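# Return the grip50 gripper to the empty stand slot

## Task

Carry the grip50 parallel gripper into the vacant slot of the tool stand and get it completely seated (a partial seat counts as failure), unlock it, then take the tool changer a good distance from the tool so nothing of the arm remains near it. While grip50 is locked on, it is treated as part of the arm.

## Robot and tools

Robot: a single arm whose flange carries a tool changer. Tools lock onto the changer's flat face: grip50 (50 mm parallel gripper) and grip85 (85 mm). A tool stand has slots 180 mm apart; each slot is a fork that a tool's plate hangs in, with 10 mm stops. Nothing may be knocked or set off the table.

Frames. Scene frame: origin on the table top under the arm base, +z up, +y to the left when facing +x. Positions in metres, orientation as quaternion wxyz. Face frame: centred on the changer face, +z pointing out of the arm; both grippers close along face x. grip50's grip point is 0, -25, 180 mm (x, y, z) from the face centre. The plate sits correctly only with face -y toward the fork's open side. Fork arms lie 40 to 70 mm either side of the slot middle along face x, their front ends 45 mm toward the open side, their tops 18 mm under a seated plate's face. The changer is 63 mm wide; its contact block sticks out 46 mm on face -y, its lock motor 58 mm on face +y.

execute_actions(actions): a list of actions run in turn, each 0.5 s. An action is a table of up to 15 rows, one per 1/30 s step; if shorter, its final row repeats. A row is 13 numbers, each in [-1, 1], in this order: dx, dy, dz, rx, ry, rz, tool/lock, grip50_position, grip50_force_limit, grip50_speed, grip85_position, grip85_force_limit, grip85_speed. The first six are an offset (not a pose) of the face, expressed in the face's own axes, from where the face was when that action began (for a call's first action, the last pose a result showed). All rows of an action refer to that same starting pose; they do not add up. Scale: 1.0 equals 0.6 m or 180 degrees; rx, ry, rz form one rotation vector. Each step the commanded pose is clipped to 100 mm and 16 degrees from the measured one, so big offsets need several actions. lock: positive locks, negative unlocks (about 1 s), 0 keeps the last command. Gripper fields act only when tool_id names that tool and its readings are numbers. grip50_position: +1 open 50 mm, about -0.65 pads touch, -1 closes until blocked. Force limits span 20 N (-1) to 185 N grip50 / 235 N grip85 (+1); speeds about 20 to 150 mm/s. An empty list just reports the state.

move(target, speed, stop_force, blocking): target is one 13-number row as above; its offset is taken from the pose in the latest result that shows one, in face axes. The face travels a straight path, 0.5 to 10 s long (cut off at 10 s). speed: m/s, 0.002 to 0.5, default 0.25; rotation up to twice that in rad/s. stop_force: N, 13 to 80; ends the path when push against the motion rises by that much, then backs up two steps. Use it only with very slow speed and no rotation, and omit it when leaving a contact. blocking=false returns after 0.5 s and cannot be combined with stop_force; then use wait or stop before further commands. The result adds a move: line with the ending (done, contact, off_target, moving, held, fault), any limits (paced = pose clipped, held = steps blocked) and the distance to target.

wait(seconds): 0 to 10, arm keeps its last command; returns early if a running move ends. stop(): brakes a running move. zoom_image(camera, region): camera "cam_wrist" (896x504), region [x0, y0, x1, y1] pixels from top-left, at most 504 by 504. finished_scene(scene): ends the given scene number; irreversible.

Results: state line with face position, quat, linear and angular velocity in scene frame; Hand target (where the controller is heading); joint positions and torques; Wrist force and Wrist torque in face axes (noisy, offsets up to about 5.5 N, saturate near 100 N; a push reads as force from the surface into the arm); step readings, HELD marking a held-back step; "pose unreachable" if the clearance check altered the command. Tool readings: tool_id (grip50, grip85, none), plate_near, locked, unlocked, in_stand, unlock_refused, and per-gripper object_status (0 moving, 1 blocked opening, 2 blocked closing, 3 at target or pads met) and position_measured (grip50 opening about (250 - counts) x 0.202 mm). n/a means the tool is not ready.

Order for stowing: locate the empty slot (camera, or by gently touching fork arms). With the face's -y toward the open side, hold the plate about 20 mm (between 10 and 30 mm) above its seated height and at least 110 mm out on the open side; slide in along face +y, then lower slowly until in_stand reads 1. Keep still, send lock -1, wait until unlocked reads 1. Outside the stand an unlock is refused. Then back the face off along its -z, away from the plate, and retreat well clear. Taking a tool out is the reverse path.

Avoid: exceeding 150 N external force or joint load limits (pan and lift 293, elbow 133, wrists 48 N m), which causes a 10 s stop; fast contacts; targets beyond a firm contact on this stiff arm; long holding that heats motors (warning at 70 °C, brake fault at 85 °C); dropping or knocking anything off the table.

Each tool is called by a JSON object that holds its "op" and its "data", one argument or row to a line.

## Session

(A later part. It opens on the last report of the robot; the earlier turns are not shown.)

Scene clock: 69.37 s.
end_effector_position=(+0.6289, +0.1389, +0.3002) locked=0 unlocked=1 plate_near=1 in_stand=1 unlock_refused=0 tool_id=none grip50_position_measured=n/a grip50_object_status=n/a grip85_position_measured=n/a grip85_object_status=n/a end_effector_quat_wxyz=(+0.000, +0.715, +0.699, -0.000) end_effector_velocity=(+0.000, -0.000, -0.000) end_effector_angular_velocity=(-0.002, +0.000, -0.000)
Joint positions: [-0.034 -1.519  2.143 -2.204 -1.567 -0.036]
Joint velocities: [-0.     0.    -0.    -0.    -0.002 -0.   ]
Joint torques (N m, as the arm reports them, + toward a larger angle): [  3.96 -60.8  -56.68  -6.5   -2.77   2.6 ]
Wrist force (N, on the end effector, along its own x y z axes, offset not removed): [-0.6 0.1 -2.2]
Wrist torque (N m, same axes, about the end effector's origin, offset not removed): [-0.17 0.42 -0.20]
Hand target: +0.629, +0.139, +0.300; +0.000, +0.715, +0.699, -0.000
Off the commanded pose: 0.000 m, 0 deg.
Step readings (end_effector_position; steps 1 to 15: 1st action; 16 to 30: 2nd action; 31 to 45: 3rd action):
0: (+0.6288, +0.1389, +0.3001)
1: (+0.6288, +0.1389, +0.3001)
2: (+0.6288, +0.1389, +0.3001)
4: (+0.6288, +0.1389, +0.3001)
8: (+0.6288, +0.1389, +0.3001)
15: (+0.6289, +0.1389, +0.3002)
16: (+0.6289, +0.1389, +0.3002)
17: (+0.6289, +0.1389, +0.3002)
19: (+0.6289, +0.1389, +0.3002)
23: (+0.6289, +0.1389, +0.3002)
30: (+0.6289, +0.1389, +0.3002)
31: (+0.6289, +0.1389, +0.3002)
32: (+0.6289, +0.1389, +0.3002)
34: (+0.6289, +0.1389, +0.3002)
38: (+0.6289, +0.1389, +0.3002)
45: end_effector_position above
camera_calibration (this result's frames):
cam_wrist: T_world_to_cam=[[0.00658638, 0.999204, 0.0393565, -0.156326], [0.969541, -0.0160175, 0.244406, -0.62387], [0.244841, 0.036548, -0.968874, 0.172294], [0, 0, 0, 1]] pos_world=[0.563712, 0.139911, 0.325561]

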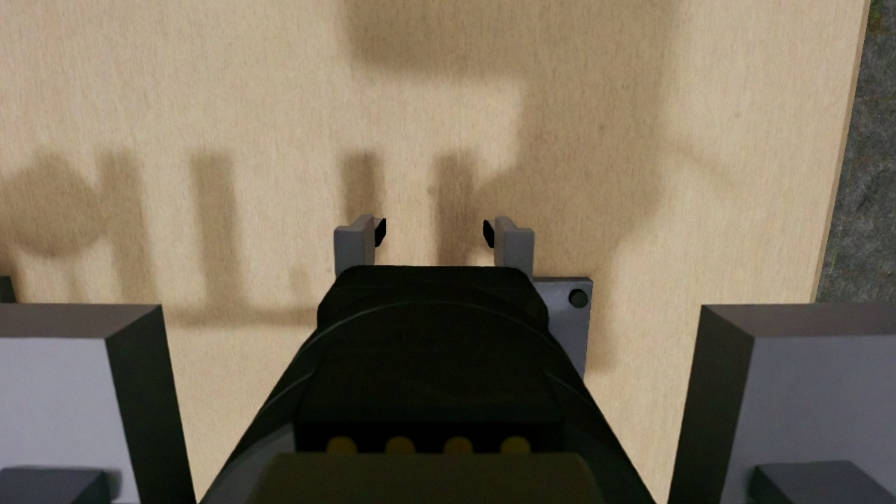

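{"op": "move", "data": {
  "target": [0,0,-0.03,0,0,0,0,0,0,0,0,0,0],
  "speed": 0.03
}}

{"op": "move", "data": {
  "target": [0,0,-0.3,0,0,0,0,0,0,0,0,0,0],
  "speed": 0.3
}}

Scene clock: 70.47 s.
end_effector_position=(+0.6288, +0.1390, +0.3179) locked=0 unlocked=1 plate_near=0 in_stand=0 unlock_refused=0 tool_id=none grip50_position_measured=n/a grip50_object_status=n/a grip85_position_measured=n/a grip85_object_status=n/a end_effector_quat_wxyz=(+0.000, +0.715, +0.699, -0.000) end_effector_velocity=(-0.000, +0.000, +0.004) end_effector_angular_velocity=(+0.001, -0.002, +0.000)
Joint positions: [-0.034 -1.539  2.126 -2.167 -1.567 -0.036]
Joint velocities: [-0.    -0.004 -0.003  0.005  0.001 -0.   ]
Joint torques (N m, as the arm reports them, + toward a larger angle): [-10.26 -62.04 -57.99  -1.08  -2.67  -0.44]
Wrist force (N, on the end effector, along its own x y z axes, offset not removed): [-3.5 0.6 1.9]
Wrist torque (N m, same axes, about the end effector's origin, offset not removed): [-0.15 0.32 0.00]
Hand target: +0.629, +0.139, +0.318; +0.000, +0.715, +0.699, -0.000
Off the commanded pose: 0.000 m, 0 deg.
move: done
camera_calibration (this result's frames):
cam_wrist: T_world_to_cam=[[0.006669, 0.999203, 0.039355, -0.157091], [0.969534, -0.0160981, 0.244426, -0.628145], [0.244865, 0.036526, -0.968869, 0.189385], [0, 0, 0, 1]] pos_world=[0.563682, 0.139937, 0.343207]

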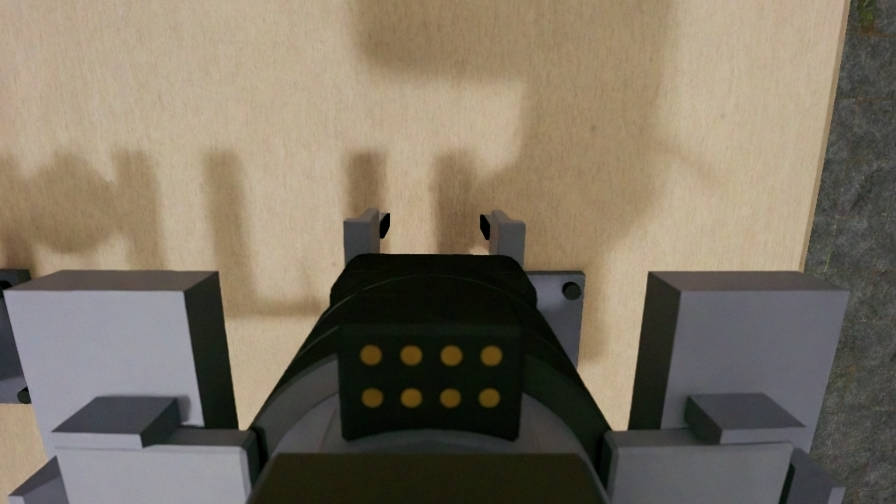

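Scene clock: 71.80 s.
end_effector_position=(+0.6286, +0.1391, +0.4975) locked=0 unlocked=1 plate_near=0 in_stand=0 unlock_refused=0 tool_id=none grip50_position_measured=n/a grip50_object_status=n/a grip85_position_measured=n/a grip85_object_status=n/a end_effector_quat_wxyz=(+0.000, +0.715, +0.699, -0.000) end_effector_velocity=(+0.001, +0.000, +0.001) end_effector_angular_velocity=(+0.001, +0.003, -0.000)
Joint positions: [-0.035 -1.672  1.91  -1.817 -1.567 -0.037]
Joint velocities: [-0.     0.001 -0.004  0.006  0.001  0.   ]
Joint torques (N m, as the arm reports them, + toward a larger angle): [ -9.78 -56.04 -63.86  -1.52   1.01  -2.96]
Wrist force (N, on the end effector, along its own x y z axes, offset not removed): [-5.2 -1.4 0.8]
Wrist torque (N m, same axes, about the end effector's origin, offset not removed): [-0.34 0.47 0.02]
Hand target: +0.629, +0.139, +0.498; +0.000, +0.715, +0.699, -0.000
Off the commanded pose: 0.000 m, 0 deg.
move: done
camera_calibration (this result's frames):
cam_wrist: T_world_to_cam=[[0.00666688, 0.999204, 0.0393392, -0.164277], [0.969503, -0.0160967, 0.244549, -0.67181], [0.244988, 0.0365091, -0.968839, 0.363402], [0, 0, 0, 1]] pos_world=[0.563388, 0.140065, 0.522831]

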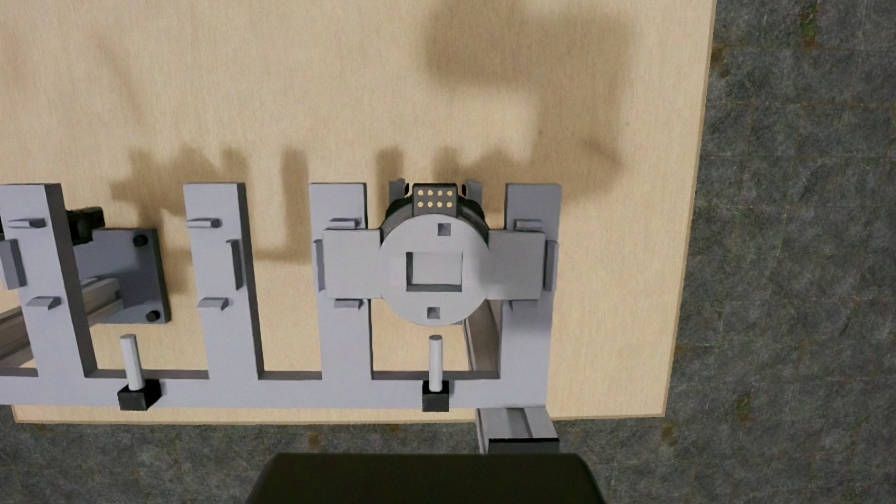

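Seated.

{"op": "finished_scene", "data": {
  "scene": 1
}}

The scene is finished: the task was done.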